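# Put correct driver bit in sunken fastener, rest in holder

## Task

Find the driver bit whose tip fits the head of the fastener sitting at the bottom of the hole in the block, and place it so it is seated in that head; all the remaining bits must end up in their holder. Release everything afterwards: nothing may count as done if it stays put only because the robot is holding it, and anything the robot is touching at the end must not settle by more than about a fingernail's thickness once left alone. Nothing may be pushed or dropped off the table.

## Robot and tools

Robot: two six-joint arms, left_arm and right_arm, each ending in a two-finger parallel gripper. The names are just labels, not image sides; left_arm sits on the +y side.

World frame (used by every printed hand pose and by the camera calibrations): origin on the table surface midway between the arms, +x out over the table, +z up. Positions are in metres, orientation as a quaternion w,x,y,z. Reported hand positions can be somewhat off, worse when the arm is stretched far. The gripper's fingers extend along its own +z and close along its own y. The reported point lies between the pads when shut; fingertips stick out about 33 mm past it when closed and 9 mm when wide open. Closing pushes the tips roughly 24 mm farther out, so keep clearance over surfaces.

Tool execute_actions, argument actions: a list holding zero or one entry. Empty list: nothing is commanded, you just get the current state. An entry with rows (1 to 15 rows) and optional steps (1 to 15, default 15) is a motion; each row lasts one control step of 1/30 s, and the final row is reused if steps exceed the row count. An entry with only steps (up to 300) is a pause counted from the previous result, and your writing time is part of it. Optional pictures (true/false) controls whether camera images come back; by default they do.

Each row is one flat list of 18 numbers covering both arms, even if one stays still: left_arm joints 1-6, then left gripper position, force_limit, speed; then the same nine for right_arm. The six joint values are absolute target angles in radians (not offsets), in the order waist, shoulder, elbow, forearm roll, wrist pitch, wrist roll, matching the Joint positions line. Stated ranges: waist ±3.491, shoulder ±3.140, elbow -1.187 to 4.328, forearm roll ±3.316, wrist pitch ±3.140, wrist roll ±3.927. A target more than 0.010 rad beyond a range end and farther out than the current angle gets the whole call refused (nothing is sent). Real ends may differ by up to 0.010 rad; a target past the real end is clipped there, which may produce a "joint sent to its limit" line (possibly referring to an earlier motion). Missing that line does not prove more travel exists.

Gripper numbers are absolute settings, each in [-1, 1]. position: +1 fully open (140 mm gap), about -0.8 pads touching, -1 squeeze until blocked. force_limit: around 14 N at -1, 60 N at 0, 107 N at +1 (parts up to 40 mm wide). speed: gap change near 30 mm/s at -1, 140 at 0, 250 at +1. To keep a gripper unchanged, resend its previous three numbers; a 0 is a real command. After a grasp with -1, confirm object_status = 2. Codes: 0 moving, 1 blocked while opening, 2 blocked while closing (holding), 3 reached target or pads touching (thin items may still be held). Stopped fingers wait for a new position value (a difference of at least 0.01), or resume if the object slips or yields. A new force_limit during status 2 only applies with a new position, e.g. switch -1 to -0.98. position_measured is in counts, 3 wide open to 230 pads together, not linear in mm.

Motion limits: joint targets move at most 2.62 rad/s (waist, shoulder), 3.14 (elbow), 3.93 (wrist joints), with 0.5 s ramp-up, all joints of an arm synchronized. Each step the target is held within a lead of the measured angle (0.805 rad waist/shoulder, 0.966 elbow, 1.21 wrist joints), and pulled back if it would place the gripper more than 70 mm from where it actually is. Between calls, arms keep heading for the last row until they settle or a step is HELD. HELD means part of your row was not sent that step. "joint command not followed" means a clearance check altered or blocked joint targets; the rest of the row still ran.

Results show each arm's pose, Joint positions and Joint velocities (rad, rad/s) per arm, gripper status, and warnings such as MOTOR HOT.

Tool zoom_image: camera (cam_high, cam_low, cam_left_wrist, cam_right_wrist) and region [x0, y0, x1, y1] in image pixels from the top-left, at most 504 by 504. Gives a sharper close-up of that camera's latest image. Each camera is 672x504; calibration intrinsics and world-to-camera transforms are supplied and may be off by a couple of degrees and millimetres.

Tool finished_scene: pass scene (the current number) to end it irreversibly; the result reports success. Replying without any tool call ends everything.

Hazards: contact torque at a joint's load limit (144 N m for waist, shoulder, elbow; 36 N m for the wrist joints, held weight included) or an external force of 150 N halts that arm for 10 s and drops the rest of the call. Overheated motors lock the arm until cooled. Avoid arm-to-arm collisions, hard presses, slams, drops, and knocking anything off the table. Occasional tugs on held parts or nudges to loose ones may occur. Order of work: look, zoom to identify the fastener head type and bits, grasp, insert the bit, return others to the holder, release, check stability, then call finished_scene.

Each tool is called by a JSON object that holds its "fn" and its "kwargs", one argument or row to a line.

## Session

{"fn": "execute_actions", "kwargs": {
  "actions": []
}}

Scene clock: 0.00 s of 5270.00 s.
left_arm: end_effector_position=(+0.2866, -0.1671, +0.1361) position_measured=3 object_status=3 end_effector_quat_wxyz=(-0.372, +0.460, -0.450, +0.669) | right_arm: end_effector_position=(+0.1594, -0.6217, +0.1590) position_measured=3 object_status=3 end_effector_quat_wxyz=(-0.268, -0.552, +0.754, +0.234)
Joint positions: left_arm=[-1.488  0.742 -0.142 -1.817 -1.594  2.758] | right_arm=[-0.625  0.243 -0.199  0.225 -1.823  0.087]
Joint velocities: left_arm=[ 0.     0.002 -0.     0.002 -0.    -0.   ] | right_arm=[ 0.001 -0.     0.    -0.     0.001 -0.   ]

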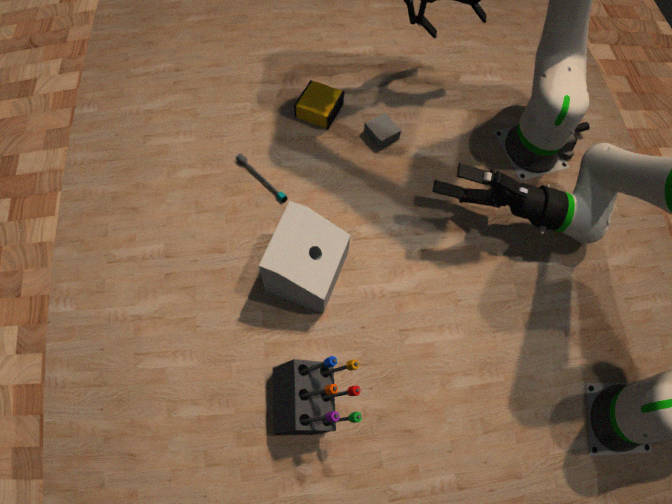

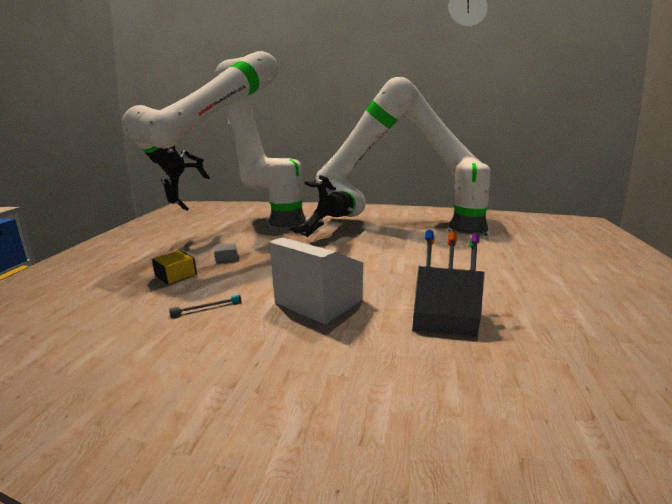

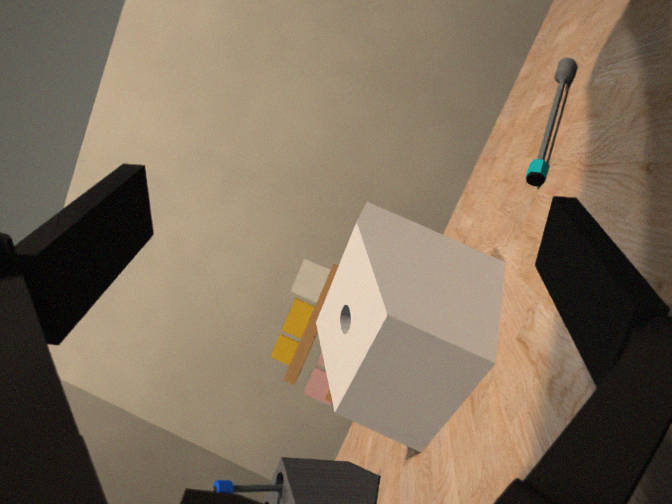

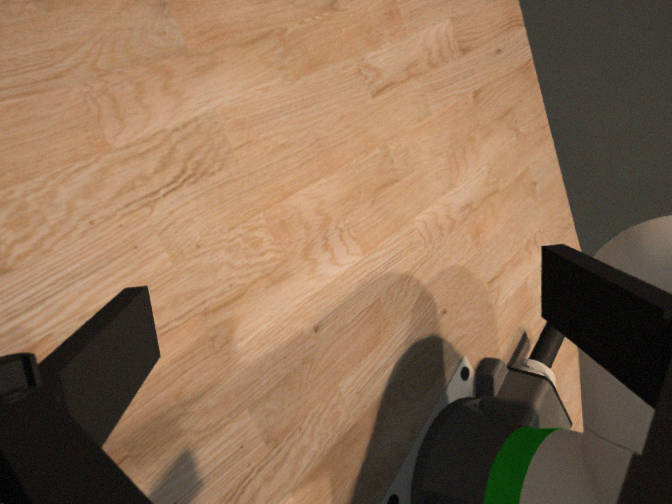

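{"fn": "zoom_image", "kwargs": {
  "camera": "cam_high",
  "region": [200, 140, 420, 460]
}}

{"fn": "zoom_image", "kwargs": {
  "camera": "cam_low",
  "region": [150, 200, 530, 360]
}}

Region (200, 140, 420, 460) of cam_high's 672x504 image, scaled by 1.575, with more detail than that image has; it fills the left 346 columns of this view, and the rest is white.

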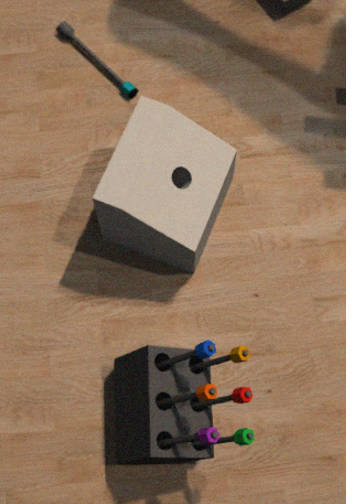

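Region (150, 200, 530, 360) of cam_low's 672x504 image, scaled by 1.326, with more detail than that image has; it fills the top 212 rows of this view, and the rest is white.

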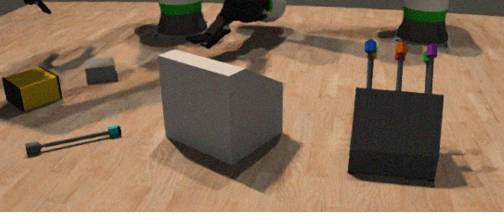

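{"fn": "execute_actions", "kwargs": {
  "actions": [
    {"rows":[[0.3,0.1,0.1,0,-1.57,-1.57,1,0,0, -0.625,0.243,0.2,0,-1.55,-2.74,1,0,0]],"steps":15}
  ],
  "pictures": false
}}

{"fn": "execute_actions", "kwargs": {
  "actions": [
    {"steps":60}
  ],
  "pictures": false
}}

{"fn": "execute_actions", "kwargs": {
  "actions": [
    {"rows":[[0.3,0.1,0.1,0,-1.57,-1.57,1,0,0, 0.48,0.567,0.546,0,-1.55,-2.74,1,0,0]],"steps":15}
  ],
  "pictures": false
}}

{"fn": "execute_actions", "kwargs": {
  "actions": [
    {"steps":60}
  ]
}}

Scene clock: 8.00 s of 5270.00 s.
left_arm: end_effector_position=(+0.3664, +0.0128, +0.1337) position_measured=3 object_status=3 end_effector_quat_wxyz=(-0.505, +0.653, -0.399, +0.400) | right_arm: end_effector_position=(+0.2783, -0.6378, +0.1612) position_measured=3 object_status=3 end_effector_quat_wxyz=(-0.179, -0.261, +0.946, +0.071)
Joint positions: left_arm=[-1.179  0.529 -0.061 -1.355 -1.586  2.295] | right_arm=[-0.625  0.243 -0.007  0.117 -1.691 -0.623]
Joint velocities: left_arm=[ 0.917 -0.524  0.197  1.371  0.019 -1.367] | right_arm=[-0.002 -0.001  0.457 -0.257  0.311 -2.309]
Steps of this call (steps 1 to 90: nothing new was sent; then 4.50 s passed at rest; steps 91 to 105: all 15 steps of this action). Readings (joint positions | what the end effector reports):
91: left_arm=[-1.488 0.742 -0.142 -1.817 -1.594 2.757] | right_arm=[-0.625 0.243 -0.199 0.225 -1.823 0.087] | left_arm position_measured=3 object_status=3 | right_arm position_measured=3 object_status=3
92: left_arm=[-1.484 0.740 -0.141 -1.812 -1.594 2.752] | right_arm=[-0.625 0.243 -0.198 0.225 -1.822 0.082] | left_arm position_measured=3 object_status=3 | right_arm position_measured=3 object_status=3
94: left_arm=[-1.461 0.721 -0.134 -1.776 -1.593 2.716] | right_arm=[-0.625 0.243 -0.186 0.218 -1.814 0.046] | left_arm position_measured=3 object_status=3 | right_arm position_measured=3 object_status=3
98: left_arm=[-1.368 0.650 -0.107 -1.639 -1.590 2.579] | right_arm=[-0.625 0.243 -0.128 0.185 -1.774 -0.130] | left_arm position_measured=3 object_status=3 | right_arm position_measured=3 object_status=3
105: the state above

Scene clock: 10.00 s of 5270.00 s.
left_arm: end_effector_position=(+0.4407, +0.3099, +0.2364) position_measured=3 object_status=3 end_effector_quat_wxyz=(+0.000, -0.064, +0.998, +0.000) | right_arm: end_effector_position=(+0.4131, -0.6536, +0.2080) position_measured=3 object_status=3 end_effector_quat_wxyz=(-0.010, +0.713, +0.701, -0.004)
Joint positions: left_arm=[ 0.3   0.1   0.1  -0.   -1.57 -1.57] | right_arm=[-0.625  0.243  0.2    0.    -1.55  -2.74 ]
Joint velocities: left_arm=[-0.    -0.    -0.    -0.001 -0.     0.   ] | right_arm=[ 0.001 -0.    -0.002 -0.    -0.    -0.   ]
Steps of this call (steps 1 to 60: the robot went on to your last target). Readings (joint positions | what the end effector reports):
1: left_arm=[-1.147 0.511 -0.055 -1.307 -1.585 2.247] | right_arm=[-0.625 0.243 0.009 0.108 -1.681 -0.703] | left_arm position_measured=3 object_status=3 | right_arm position_measured=3 object_status=3
2: left_arm=[-1.113 0.493 -0.048 -1.256 -1.585 2.196] | right_arm=[-0.625 0.243 0.023 0.100 -1.671 -0.786] | left_arm position_measured=3 object_status=3 | right_arm position_measured=3 object_status=3
4: left_arm=[-1.037 0.454 -0.033 -1.141 -1.583 2.081] | right_arm=[-0.625 0.243 0.051 0.084 -1.652 -0.962] | left_arm position_measured=3 object_status=3 | right_arm position_measured=3 object_status=3
8: left_arm=[-0.821 0.352 0.005 -0.822 -1.579 1.756] | right_arm=[-0.625 0.243 0.101 0.056 -1.618 -1.367] | left_arm position_measured=3 object_status=3 | right_arm position_measured=3 object_status=3
60: the state above

Scene clock: 10.50 s of 5270.00 s.
left_arm: end_effector_position=(+0.4407, +0.3099, +0.2364) position_measured=3 object_status=3 end_effector_quat_wxyz=(+0.000, -0.064, +0.998, +0.000) | right_arm: end_effector_position=(+0.5337, -0.5217, +0.1987) position_measured=3 object_status=3 end_effector_quat_wxyz=(-0.007, +0.602, +0.798, -0.004)
Joint positions: left_arm=[ 0.3   0.1   0.1   0.   -1.57 -1.57] | right_arm=[-0.33   0.347  0.311 -0.    -1.55  -2.74 ]
Joint velocities: left_arm=[ 0.    -0.    -0.    -0.002 -0.    -0.   ] | right_arm=[ 0.722  0.209  0.222 -0.    -0.     0.   ]
Steps of this call (steps 1 to 15: all 15 steps of this action). Readings (joint positions | what the end effector reports):
1: left_arm=[0.300 0.100 0.100 0.000 -1.570 -1.570] | right_arm=[-0.625 0.243 0.200 -0.000 -1.550 -2.740] | left_arm position_measured=3 object_status=3 | right_arm position_measured=3 object_status=3
2: left_arm=[0.300 0.100 0.100 0.000 -1.570 -1.570] | right_arm=[-0.622 0.244 0.202 -0.000 -1.550 -2.740] | left_arm position_measured=3 object_status=3 | right_arm position_measured=3 object_status=3
4: left_arm=[0.300 0.100 0.100 0.000 -1.570 -1.570] | right_arm=[-0.598 0.254 0.212 -0.000 -1.550 -2.740] | left_arm position_measured=3 object_status=3 | right_arm position_measured=3 object_status=3
8: left_arm=[0.300 0.100 0.100 0.000 -1.570 -1.570] | right_arm=[-0.501 0.291 0.252 -0.000 -1.550 -2.740] | left_arm position_measured=3 object_status=3 | right_arm position_measured=3 object_status=3
15: the state above

Scene clock: 12.50 s of 5270.00 s.
left_arm: end_effector_position=(+0.4407, +0.3099, +0.2364) position_measured=3 object_status=3 end_effector_quat_wxyz=(+0.000, -0.064, +0.998, +0.000) | right_arm: end_effector_position=(+0.5752, -0.0117, +0.1653) position_measured=3 object_status=3 end_effector_quat_wxyz=(-0.000, +0.239, +0.971, -0.000)
Joint positions: left_arm=[ 0.3   0.1   0.1   0.   -1.57 -1.57] | right_arm=[ 0.48   0.567  0.546 -0.    -1.55  -2.74 ]
Joint velocities: left_arm=[-0.  0. -0. -0.  0.  0.] | right_arm=[-0.001  0.    -0.     0.     0.    -0.002]
Steps of this call (steps 1 to 60: the robot went on to your last target). Readings (joint positions | what the end effector reports):
1: left_arm=[0.300 0.100 0.100 0.000 -1.570 -1.570] | right_arm=[-0.306 0.354 0.318 -0.000 -1.550 -2.740] | left_arm position_measured=3 object_status=3 | right_arm position_measured=3 object_status=3
2: left_arm=[0.300 0.100 0.100 0.000 -1.570 -1.570] | right_arm=[-0.281 0.360 0.325 -0.000 -1.550 -2.740] | left_arm position_measured=3 object_status=3 | right_arm position_measured=3 object_status=3
4: left_arm=[0.300 0.100 0.100 0.000 -1.570 -1.570] | right_arm=[-0.233 0.373 0.339 -0.000 -1.550 -2.740] | left_arm position_measured=3 object_status=3 | right_arm position_measured=3 object_status=3
8: left_arm=[0.300 0.100 0.100 0.000 -1.570 -1.570] | right_arm=[-0.137 0.400 0.367 -0.000 -1.550 -2.740] | left_arm position_measured=3 object_status=3 | right_arm position_measured=3 object_status=3
60: the state above
All arms were judged still, so your last target was given up. Only a new action makes them travel on or press farther. Fingers that are still opening or closing keep moving.
camera_calibration (this result's frames):
cam_left_wrist: T_world_to_cam=[[-0.160332, 0.986121, -0.0431229, -0.228992], [0.867912, 0.161652, 0.469678, -0.551585], [0.47013, 0.0378776, -0.881784, 0.161554], [0, 0, 0, 1]] pos_world=[0.366061, 0.308859, 0.391648]
cam_right_wrist: T_world_to_cam=[[0.547702, 0.835492, 0.0444548, -0.301186], [0.806601, -0.541388, 0.237265, -0.493941], [0.2223, -0.0940931, -0.970427, 0.213282], [0, 0, 0, 1]] pos_world=[0.515961, 0.00429312, 0.337558]

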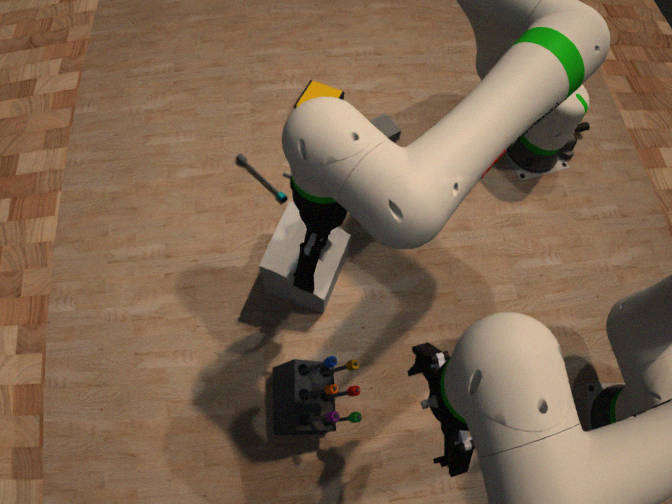

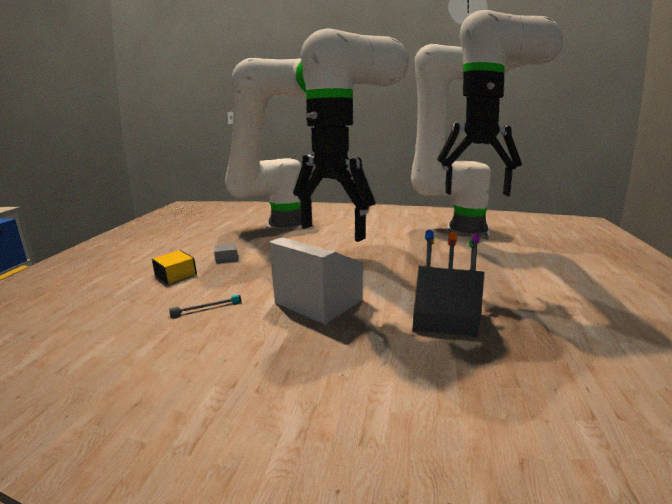

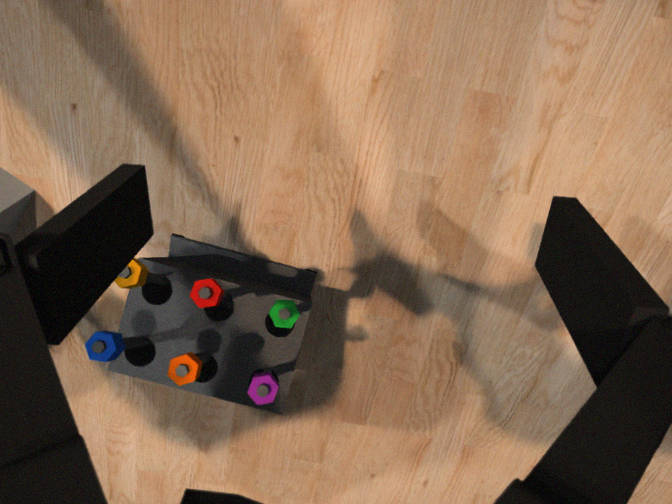

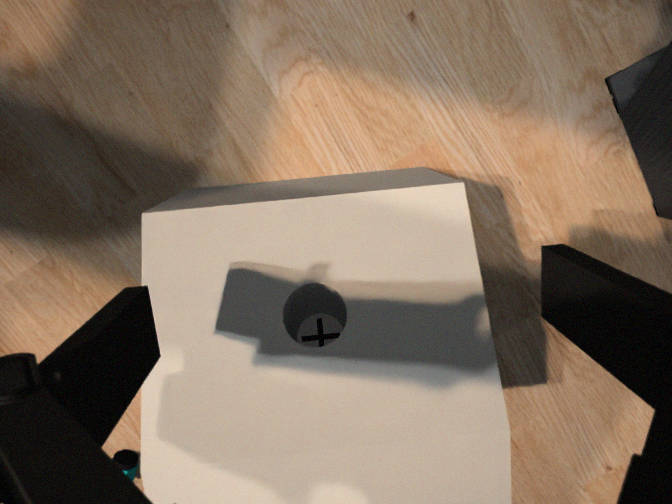

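{"fn": "zoom_image", "kwargs": {
  "camera": "cam_low",
  "region": [155, 285, 255, 325]
}}

{"fn": "zoom_image", "kwargs": {
  "camera": "cam_high",
  "region": [220, 140, 300, 210]
}}

{"fn": "zoom_image", "kwargs": {
  "camera": "cam_right_wrist",
  "region": [250, 260, 380, 370]
}}

{"fn": "zoom_image", "kwargs": {
  "camera": "cam_left_wrist",
  "region": [70, 220, 340, 430]
}}

Region (155, 285, 255, 325) of cam_low's 672x504 image, scaled by 5.040, with more detail than that image has; it fills the top 202 rows of this view, and the rest is white.

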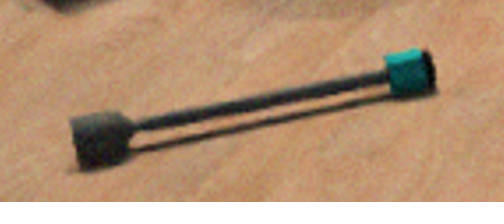

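Region (220, 140, 300, 210) of cam_high's 672x504 image, scaled by 6.300, with more detail than that image has; it fills the top 441 rows of this view, and the rest is white.

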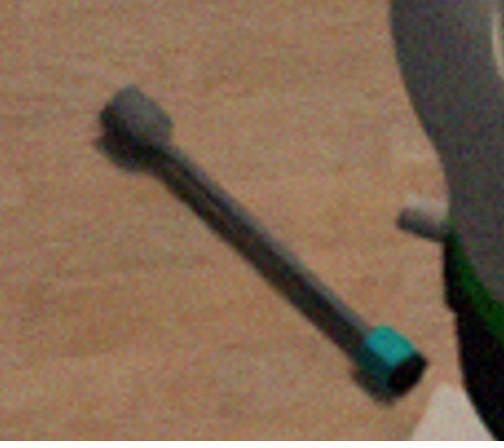

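Region (250, 260, 380, 370) of cam_right_wrist's 672x504 image, scaled by 3.877, with more detail than that image has; it fills the top 426 rows of this view, and the rest is white.

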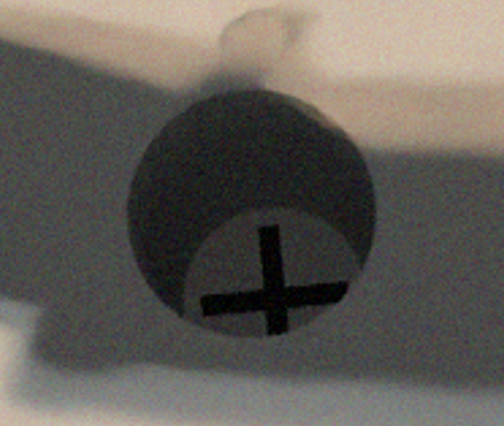

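Region (70, 220, 340, 430) of cam_left_wrist's 672x504 image, scaled by 1.867, with more detail than that image has.

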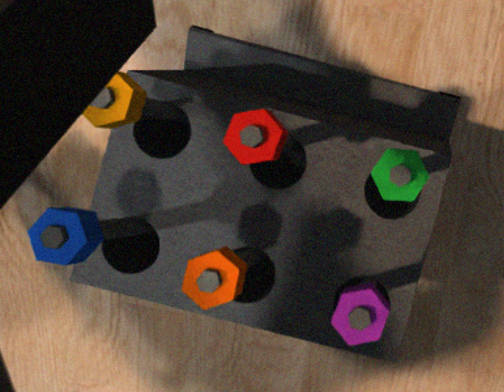

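{"fn": "execute_actions", "kwargs": {
  "actions": [
    {"rows":[[0.253,-0.189,-0.424,0,-0.725,-1.57,-0.3,0,0, 0.48,0.467,0.446,0,-1.55,-2.74,1,0,0]],"steps":15}
  ],
  "pictures": false
}}

{"fn": "execute_actions", "kwargs": {
  "actions": [
    {"steps":40}
  ]
}}

Scene clock: 17.03 s of 5270.00 s.
left_arm: end_effector_position=(+0.5041, +0.2969, +0.1959) position_measured=106 object_status=0 end_effector_quat_wxyz=(+0.252, -0.043, +0.967, +0.011) | right_arm: end_effector_position=(+0.5477, -0.0344, +0.1855) position_measured=3 object_status=3 end_effector_quat_wxyz=(-0.000, +0.239, +0.971, -0.000)
Joint positions: left_arm=[ 0.261 -0.141 -0.337  0.    -0.866 -1.57 ] | right_arm=[ 0.48   0.467  0.446  0.    -1.55  -2.74 ]
Joint velocities: left_arm=[-0.081 -0.5   -0.903 -0.     1.452 -0.   ] | right_arm=[ 0.    -0.001  0.001 -0.     0.001  0.002]
Steps of this call (steps 1 to 90: nothing new was sent; then 1.03 s passed at rest; steps 91 to 105: all 15 steps of this action). Readings (joint positions | what the end effector reports):
91: left_arm=[0.300 0.100 0.100 0.000 -1.570 -1.570] | right_arm=[0.480 0.567 0.546 0.000 -1.550 -2.740] | left_arm position_measured=3 object_status=0 | right_arm position_measured=3 object_status=3
92: left_arm=[0.300 0.098 0.097 0.000 -1.564 -1.570] | right_arm=[0.480 0.564 0.543 -0.000 -1.550 -2.740] | left_arm position_measured=7 object_status=0 | right_arm position_measured=3 object_status=3
94: left_arm=[0.298 0.086 0.075 0.000 -1.529 -1.570] | right_arm=[0.480 0.540 0.519 0.000 -1.550 -2.740] | left_arm position_measured=22 object_status=0 | right_arm position_measured=3 object_status=3
98: left_arm=[0.288 0.026 -0.034 0.000 -1.353 -1.570] | right_arm=[0.480 0.472 0.452 0.000 -1.550 -2.740] | left_arm position_measured=53 object_status=0 | right_arm position_measured=3 object_status=3
105: the state above

Scene clock: 18.37 s of 5270.00 s.
left_arm: end_effector_position=(+0.5111, +0.2932, +0.1955) position_measured=167 object_status=3 end_effector_quat_wxyz=(+0.300, -0.039, +0.953, +0.012) | right_arm: end_effector_position=(+0.5477, -0.0344, +0.1855) position_measured=3 object_status=3 end_effector_quat_wxyz=(-0.000, +0.239, +0.971, -0.000)
Joint positions: left_arm=[ 0.253 -0.189 -0.424  0.    -0.725 -1.57 ] | right_arm=[ 0.48   0.467  0.446 -0.    -1.55  -2.74 ]
Joint velocities: left_arm=[ 0.    -0.001  0.    -0.001  0.     0.   ] | right_arm=[ 0.     0.    -0.    -0.    -0.001 -0.001]
Steps of this call (steps 1 to 30: the robot went on to your last target; steps 31 to 40: nothing new was sent). Readings (joint positions | what the end effector reports):
1: left_arm=[0.258 -0.156 -0.365 0.000 -0.821 -1.570] | right_arm=[0.480 0.467 0.446 0.000 -1.550 -2.740] | left_arm position_measured=113 object_status=0 | right_arm position_measured=3 object_status=3
2: left_arm=[0.256 -0.169 -0.387 0.000 -0.784 -1.570] | right_arm=[0.480 0.467 0.446 0.000 -1.550 -2.740] | left_arm position_measured=121 object_status=0 | right_arm position_measured=3 object_status=3
4: left_arm=[0.254 -0.184 -0.416 0.000 -0.738 -1.570] | right_arm=[0.480 0.467 0.446 0.000 -1.550 -2.740] | left_arm position_measured=136 object_status=0 | right_arm position_measured=3 object_status=3
8: left_arm=[0.253 -0.189 -0.424 0.000 -0.725 -1.570] | right_arm=[0.480 0.467 0.446 0.000 -1.550 -2.740] | left_arm position_measured=165 object_status=0 | right_arm position_measured=3 object_status=3
40: the state above
All arms were judged still, so your last target was given up. Only a new action makes them travel on or press farther. Fingers that are still opening or closing keep moving.
camera_calibration (this result's frames):
cam_left_wrist: T_world_to_cam=[[-0.0831311, 0.995033, -0.0547622, -0.242799], [0.447897, 0.0863963, 0.889901, -0.436186], [0.890212, 0.0494506, -0.452854, -0.208945], [0, 0, 0, 1]] pos_world=[0.361188, 0.28961, 0.280245]
cam_right_wrist: T_world_to_cam=[[0.5477, 0.835494, 0.04444, -0.26811], [0.806594, -0.541377, 0.237311, -0.488795], [0.222331, -0.0941303, -0.970417, 0.236917], [0, 0, 0, 1]] pos_world=[0.488428, -0.0183174, 0.357819]

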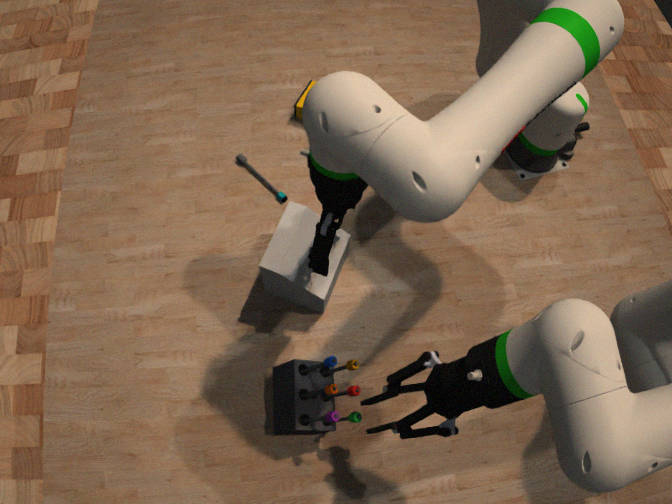

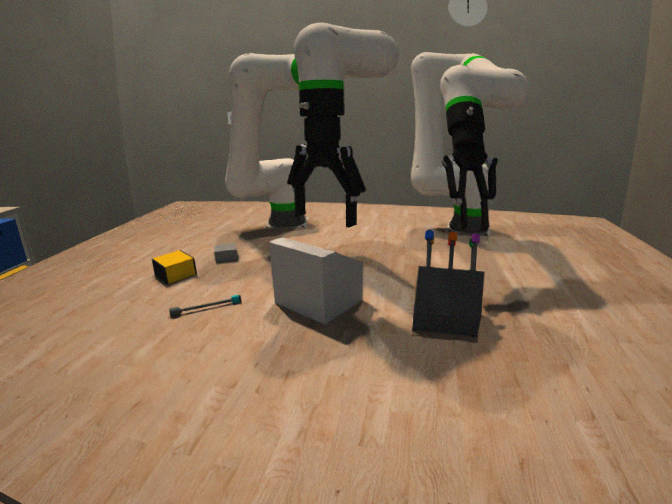

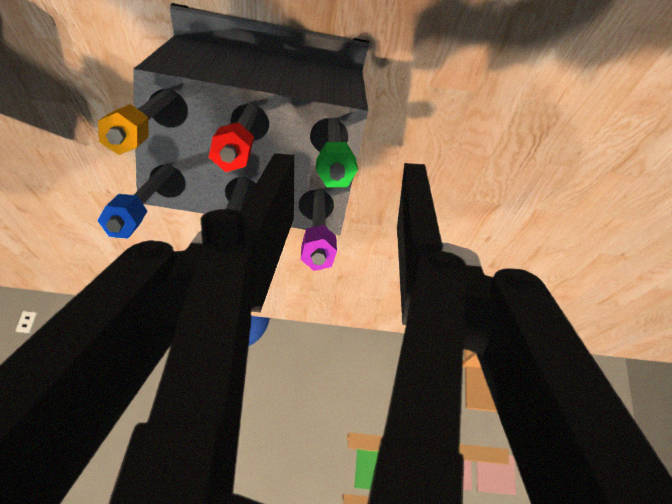

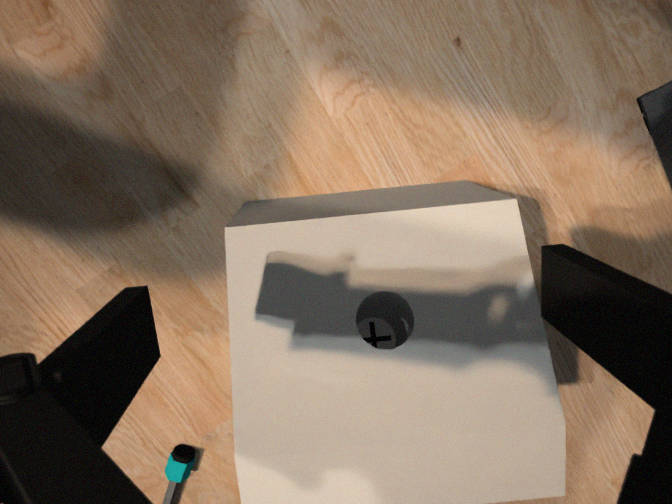

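{"fn": "execute_actions", "kwargs": {
  "actions": [
    {"rows":[[0.25,-0.189,-0.424,0,-0.725,-1.57,-0.52,0,0, 0.48,0.467,0.446,0,-1.55,-2.74,1,0,0]],"steps":10}
  ],
  "pictures": false
}}

{"fn": "execute_actions", "kwargs": {
  "actions": [
    {"rows":[[0.248,-0.017,-0.353,0,-0.711,-1.57,-0.52,0,0, 0.48,0.467,0.446,0,-1.55,-2.74,1,0,0]],"steps":15}
  ],
  "pictures": false
}}

{"fn": "execute_actions", "kwargs": {
  "actions": [
    {"steps":15}
  ]
}}

Scene clock: 20.93 s of 5270.00 s.
left_arm: end_effector_position=(+0.5109, +0.2916, +0.1955) position_measured=195 object_status=0 end_effector_quat_wxyz=(+0.300, -0.037, +0.953, +0.012) | right_arm: end_effector_position=(+0.5477, -0.0344, +0.1855) position_measured=3 object_status=3 end_effector_quat_wxyz=(-0.000, +0.239, +0.971, -0.000)
Joint positions: left_arm=[ 0.25  -0.189 -0.424 -0.    -0.725 -1.57 ] | right_arm=[ 0.48   0.467  0.446 -0.    -1.55  -2.74 ]
Joint velocities: left_arm=[-0.    -0.001  0.     0.001 -0.    -0.   ] | right_arm=[-0.001 -0.    -0.    -0.001 -0.    -0.002]
Steps of this call (steps 1 to 67: nothing new was sent; steps 68 to 77: all 10 steps of this action). Readings (joint positions | what the end effector reports):
68: left_arm=[0.253 -0.189 -0.424 -0.000 -0.725 -1.570] | right_arm=[0.480 0.467 0.446 -0.000 -1.550 -2.740] | left_arm position_measured=167 object_status=0 | right_arm position_measured=3 object_status=3
69: left_arm=[0.251 -0.189 -0.424 -0.000 -0.725 -1.570] | right_arm=[0.480 0.467 0.446 -0.000 -1.550 -2.740] | left_arm position_measured=171 object_status=0 | right_arm position_measured=3 object_status=3
71: left_arm=[0.250 -0.189 -0.424 -0.000 -0.725 -1.570] | right_arm=[0.480 0.467 0.446 -0.000 -1.550 -2.740] | left_arm position_measured=186 object_status=0 | right_arm position_measured=3 object_status=3
75: left_arm=[0.250 -0.189 -0.424 -0.000 -0.725 -1.570] | right_arm=[0.480 0.467 0.446 -0.000 -1.550 -2.740] | left_arm position_measured=195 object_status=0 | right_arm position_measured=3 object_status=3
77: the state above

Scene clock: 21.43 s of 5270.00 s.
left_arm: end_effector_position=(+0.5423, +0.2928, +0.1445) position_measured=195 object_status=3 end_effector_quat_wxyz=(+0.259, -0.037, +0.965, +0.010) | right_arm: end_effector_position=(+0.5477, -0.0344, +0.1855) position_measured=3 object_status=3 end_effector_quat_wxyz=(-0.000, +0.239, +0.971, -0.000)
Joint positions: left_arm=[ 0.248 -0.017 -0.353 -0.    -0.711 -1.57 ] | right_arm=[ 0.48   0.467  0.446  0.    -1.55  -2.74 ]
Joint velocities: left_arm=[ 0.    -0.001 -0.     0.     0.     0.   ] | right_arm=[-0.001 -0.     0.002 -0.     0.     0.   ]
Steps of this call (steps 1 to 15: all 15 steps of this action). Readings (joint positions | what the end effector reports):
1: left_arm=[0.250 -0.189 -0.424 -0.000 -0.725 -1.570] | right_arm=[0.480 0.467 0.446 -0.000 -1.550 -2.740] | left_arm position_measured=195 object_status=0 | right_arm position_measured=3 object_status=3
2: left_arm=[0.250 -0.186 -0.423 -0.000 -0.725 -1.570] | right_arm=[0.480 0.467 0.446 -0.000 -1.550 -2.740] | left_arm position_measured=195 object_status=0 | right_arm position_measured=3 object_status=3
4: left_arm=[0.250 -0.162 -0.413 -0.000 -0.723 -1.570] | right_arm=[0.480 0.467 0.446 0.000 -1.550 -2.740] | left_arm position_measured=195 object_status=3 | right_arm position_measured=3 object_status=3
8: left_arm=[0.249 -0.060 -0.371 -0.000 -0.715 -1.570] | right_arm=[0.480 0.467 0.446 -0.000 -1.550 -2.740] | left_arm position_measured=195 object_status=3 | right_arm position_measured=3 object_status=3
15: the state above

Scene clock: 21.93 s of 5270.00 s.
left_arm: end_effector_position=(+0.5423, +0.2928, +0.1444) position_measured=195 object_status=3 end_effector_quat_wxyz=(+0.259, -0.037, +0.965, +0.010) | right_arm: end_effector_position=(+0.5477, -0.0344, +0.1855) position_measured=3 object_status=3 end_effector_quat_wxyz=(-0.000, +0.239, +0.971, -0.000)
Joint positions: left_arm=[ 0.248 -0.017 -0.353 -0.    -0.711 -1.57 ] | right_arm=[ 0.48   0.467  0.446 -0.    -1.55  -2.74 ]
Joint velocities: left_arm=[ 0.    -0.001  0.     0.001  0.    -0.   ] | right_arm=[-0.    -0.    -0.001 -0.    -0.     0.001]
Steps of this call (steps 1 to 15: the robot went on to your last target). Readings (joint positions | what the end effector reports):
1: left_arm=[0.248 -0.017 -0.353 -0.000 -0.711 -1.570] | right_arm=[0.480 0.467 0.446 -0.000 -1.550 -2.740] | left_arm position_measured=195 object_status=3 | right_arm position_measured=3 object_status=3
2: left_arm=[0.248 -0.017 -0.353 -0.000 -0.711 -1.570] | right_arm=[0.480 0.467 0.446 -0.000 -1.550 -2.740] | left_arm position_measured=195 object_status=3 | right_arm position_measured=3 object_status=3
4: left_arm=[0.248 -0.017 -0.353 -0.000 -0.711 -1.570] | right_arm=[0.480 0.467 0.446 -0.000 -1.550 -2.740] | left_arm position_measured=195 object_status=3 | right_arm position_measured=3 object_status=3
8: left_arm=[0.248 -0.017 -0.353 -0.000 -0.711 -1.570] | right_arm=[0.480 0.467 0.446 -0.000 -1.550 -2.740] | left_arm position_measured=195 object_status=3 | right_arm position_measured=3 object_status=3
15: the state above
All arms were judged still, so your last target was given up. Only a new action makes them travel on or press farther. Fingers that are still opening or closing keep moving.
camera_calibration (this result's frames):
cam_left_wrist: T_world_to_cam=[[-0.0828427, 0.995086, -0.0542315, -0.242871], [0.523726, 0.0897698, 0.847144, -0.440579], [0.847849, 0.0417772, -0.528589, -0.223633], [0, 0, 0, 1]] pos_world=[0.400229, 0.290571, 0.241852]
cam_right_wrist: T_world_to_cam=[[0.5477, 0.835494, 0.0444403, -0.26811], [0.806594, -0.541377, 0.237312, -0.488795], [0.222331, -0.0941302, -0.970417, 0.236917], [0, 0, 0, 1]] pos_world=[0.488429, -0.0183174, 0.357819]

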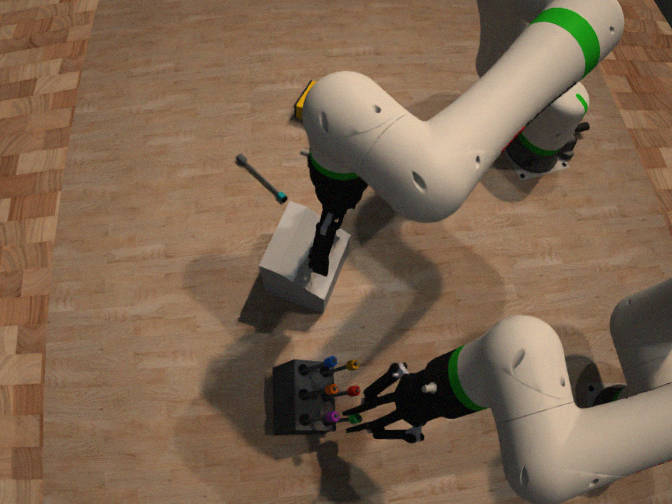

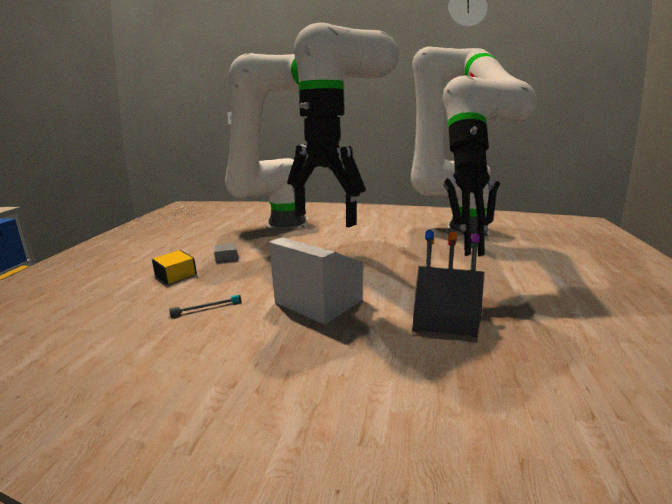

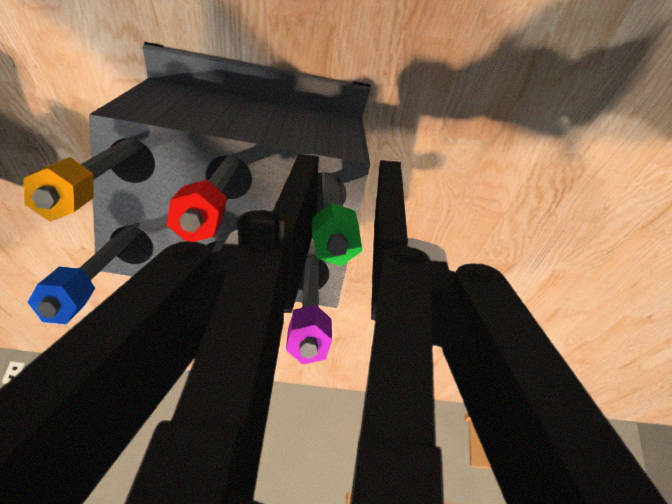

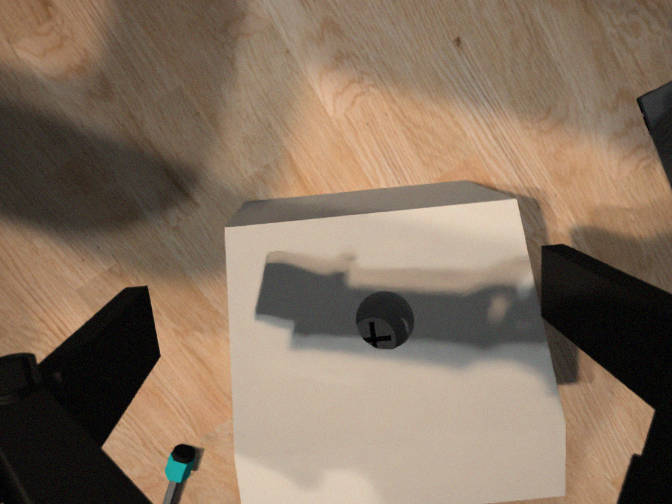

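{"fn": "execute_actions", "kwargs": {
  "actions": [
    {"rows":[[0.244,-0.017,-0.353,0,-0.711,-1.57,-1,0,0, 0.48,0.467,0.446,0,-1.55,-2.74,1,0,0]],"steps":15}
  ],
  "pictures": false
}}

{"fn": "execute_actions", "kwargs": {
  "actions": [
    {"rows":[[0.244,-0.161,-0.319,0,-0.889,-1.57,-1,0,0, 0.48,0.467,0.446,0,-1.55,-2.74,1,0,0]],"steps":15}
  ]
}}

Scene clock: 23.23 s of 5270.00 s.
left_arm: end_effector_position=(+0.5419, +0.2905, +0.1445) position_measured=209 object_status=2 end_effector_quat_wxyz=(+0.259, -0.035, +0.965, +0.009) | right_arm: end_effector_position=(+0.5477, -0.0344, +0.1855) position_measured=3 object_status=3 end_effector_quat_wxyz=(-0.000, +0.239, +0.971, -0.000)
Joint positions: left_arm=[ 0.244 -0.017 -0.353 -0.    -0.711 -1.57 ] | right_arm=[ 0.48   0.467  0.446 -0.    -1.55  -2.74 ]
Joint velocities: left_arm=[ 0.     0.001  0.    -0.     0.001  0.   ] | right_arm=[-0.001 -0.    -0.     0.001 -0.001  0.001]
Steps of this call (steps 1 to 24: nothing new was sent; steps 25 to 39: all 15 steps of this action). Readings (joint positions | what the end effector reports):
25: left_arm=[0.248 -0.017 -0.353 -0.000 -0.711 -1.570] | right_arm=[0.480 0.467 0.446 0.000 -1.550 -2.740] | left_arm position_measured=195 object_status=0 | right_arm position_measured=3 object_status=3
26: left_arm=[0.246 -0.017 -0.353 -0.000 -0.711 -1.570] | right_arm=[0.480 0.467 0.446 -0.000 -1.550 -2.740] | left_arm position_measured=199 object_status=0 | right_arm position_measured=3 object_status=3
28: left_arm=[0.244 -0.017 -0.353 -0.000 -0.711 -1.570] | right_arm=[0.480 0.467 0.446 -0.000 -1.550 -2.740] | left_arm position_measured=209 object_status=0 | right_arm position_measured=3 object_status=3
32: left_arm=[0.244 -0.017 -0.353 -0.000 -0.711 -1.570] | right_arm=[0.480 0.467 0.446 -0.000 -1.550 -2.740] | left_arm position_measured=209 object_status=0 | right_arm position_measured=3 object_status=3
39: the state above

Scene clock: 23.73 s of 5270.00 s.
left_arm: end_effector_position=(+0.5020, +0.2876, +0.2132) position_measured=209 object_status=2 end_effector_quat_wxyz=(+0.259, -0.035, +0.965, +0.009) | right_arm: end_effector_position=(+0.5477, -0.0344, +0.1855) position_measured=3 object_status=3 end_effector_quat_wxyz=(-0.000, +0.239, +0.971, -0.000)
Joint positions: left_arm=[ 0.244 -0.161 -0.319 -0.    -0.889 -1.57 ] | right_arm=[ 0.48   0.467  0.446 -0.    -1.55  -2.74 ]
Joint velocities: left_arm=[-0.     0.001  0.     0.    -0.    -0.   ] | right_arm=[-0.001  0.    -0.001  0.     0.     0.   ]
Steps of this call (steps 1 to 15: all 15 steps of this action). Readings (joint positions | what the end effector reports):
1: left_arm=[0.244 -0.017 -0.353 -0.000 -0.711 -1.570] | right_arm=[0.480 0.467 0.446 0.000 -1.550 -2.740] | left_arm position_measured=209 object_status=2 | right_arm position_measured=3 object_status=3
2: left_arm=[0.244 -0.020 -0.352 -0.000 -0.715 -1.570] | right_arm=[0.480 0.467 0.446 -0.000 -1.550 -2.740] | left_arm position_measured=209 object_status=2 | right_arm position_measured=3 object_status=3
4: left_arm=[0.244 -0.044 -0.347 -0.000 -0.745 -1.570] | right_arm=[0.480 0.467 0.446 0.000 -1.550 -2.740] | left_arm position_measured=209 object_status=2 | right_arm position_measured=3 object_status=3
8: left_arm=[0.244 -0.135 -0.325 -0.000 -0.857 -1.570] | right_arm=[0.480 0.467 0.446 0.000 -1.550 -2.740] | left_arm position_measured=209 object_status=2 | right_arm position_measured=3 object_status=3
15: the state above
camera_calibration (this result's frames):
cam_left_wrist: T_world_to_cam=[[-0.0788888, 0.995407, -0.0542289, -0.239398], [0.524259, 0.0876945, 0.847031, -0.476882], [0.847897, 0.0383913, -0.52877, -0.151906], [0, 0, 0, 1]] pos_world=[0.359925, 0.28595, 0.310628]
cam_right_wrist: T_world_to_cam=[[0.5477, 0.835494, 0.0444406, -0.26811], [0.806594, -0.541377, 0.237312, -0.488795], [0.222331, -0.09413, -0.970417, 0.236917], [0, 0, 0, 1]] pos_world=[0.488429, -0.0183174, 0.35782]

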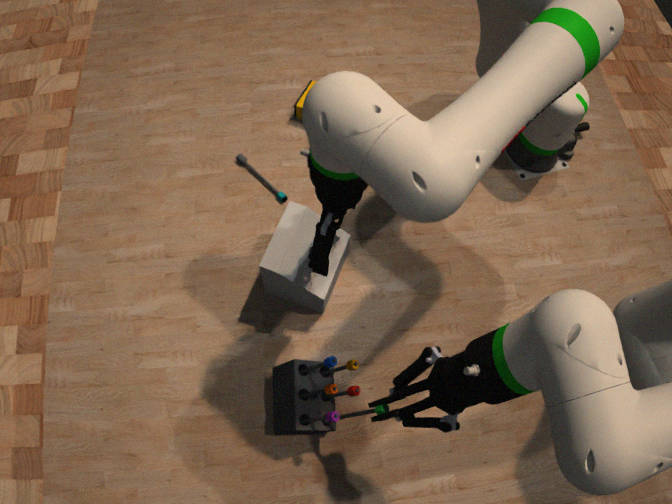

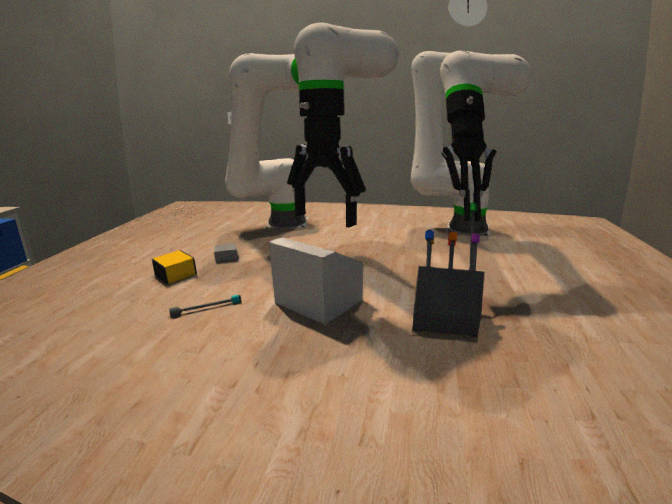

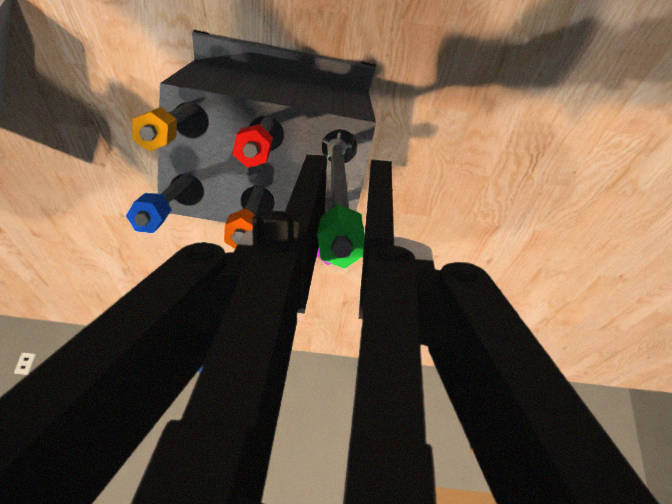

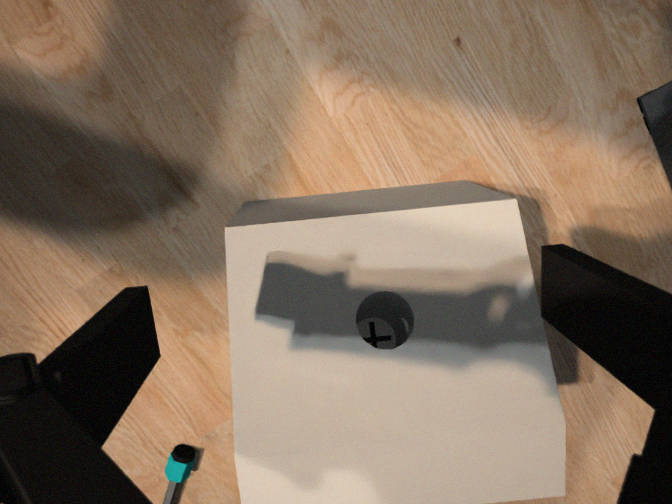

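{"fn": "zoom_image", "kwargs": {
  "camera": "cam_left_wrist",
  "region": [290, 110, 390, 200]
}}

Region (290, 110, 390, 200) of cam_left_wrist's 672x504 image, scaled by 5.040, with more detail than that image has; it fills the top 454 rows of this view, and the rest is white.

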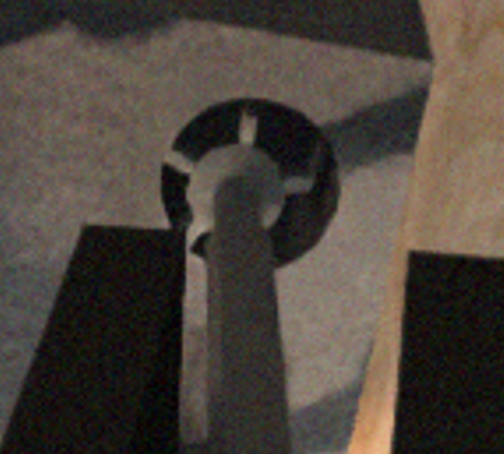

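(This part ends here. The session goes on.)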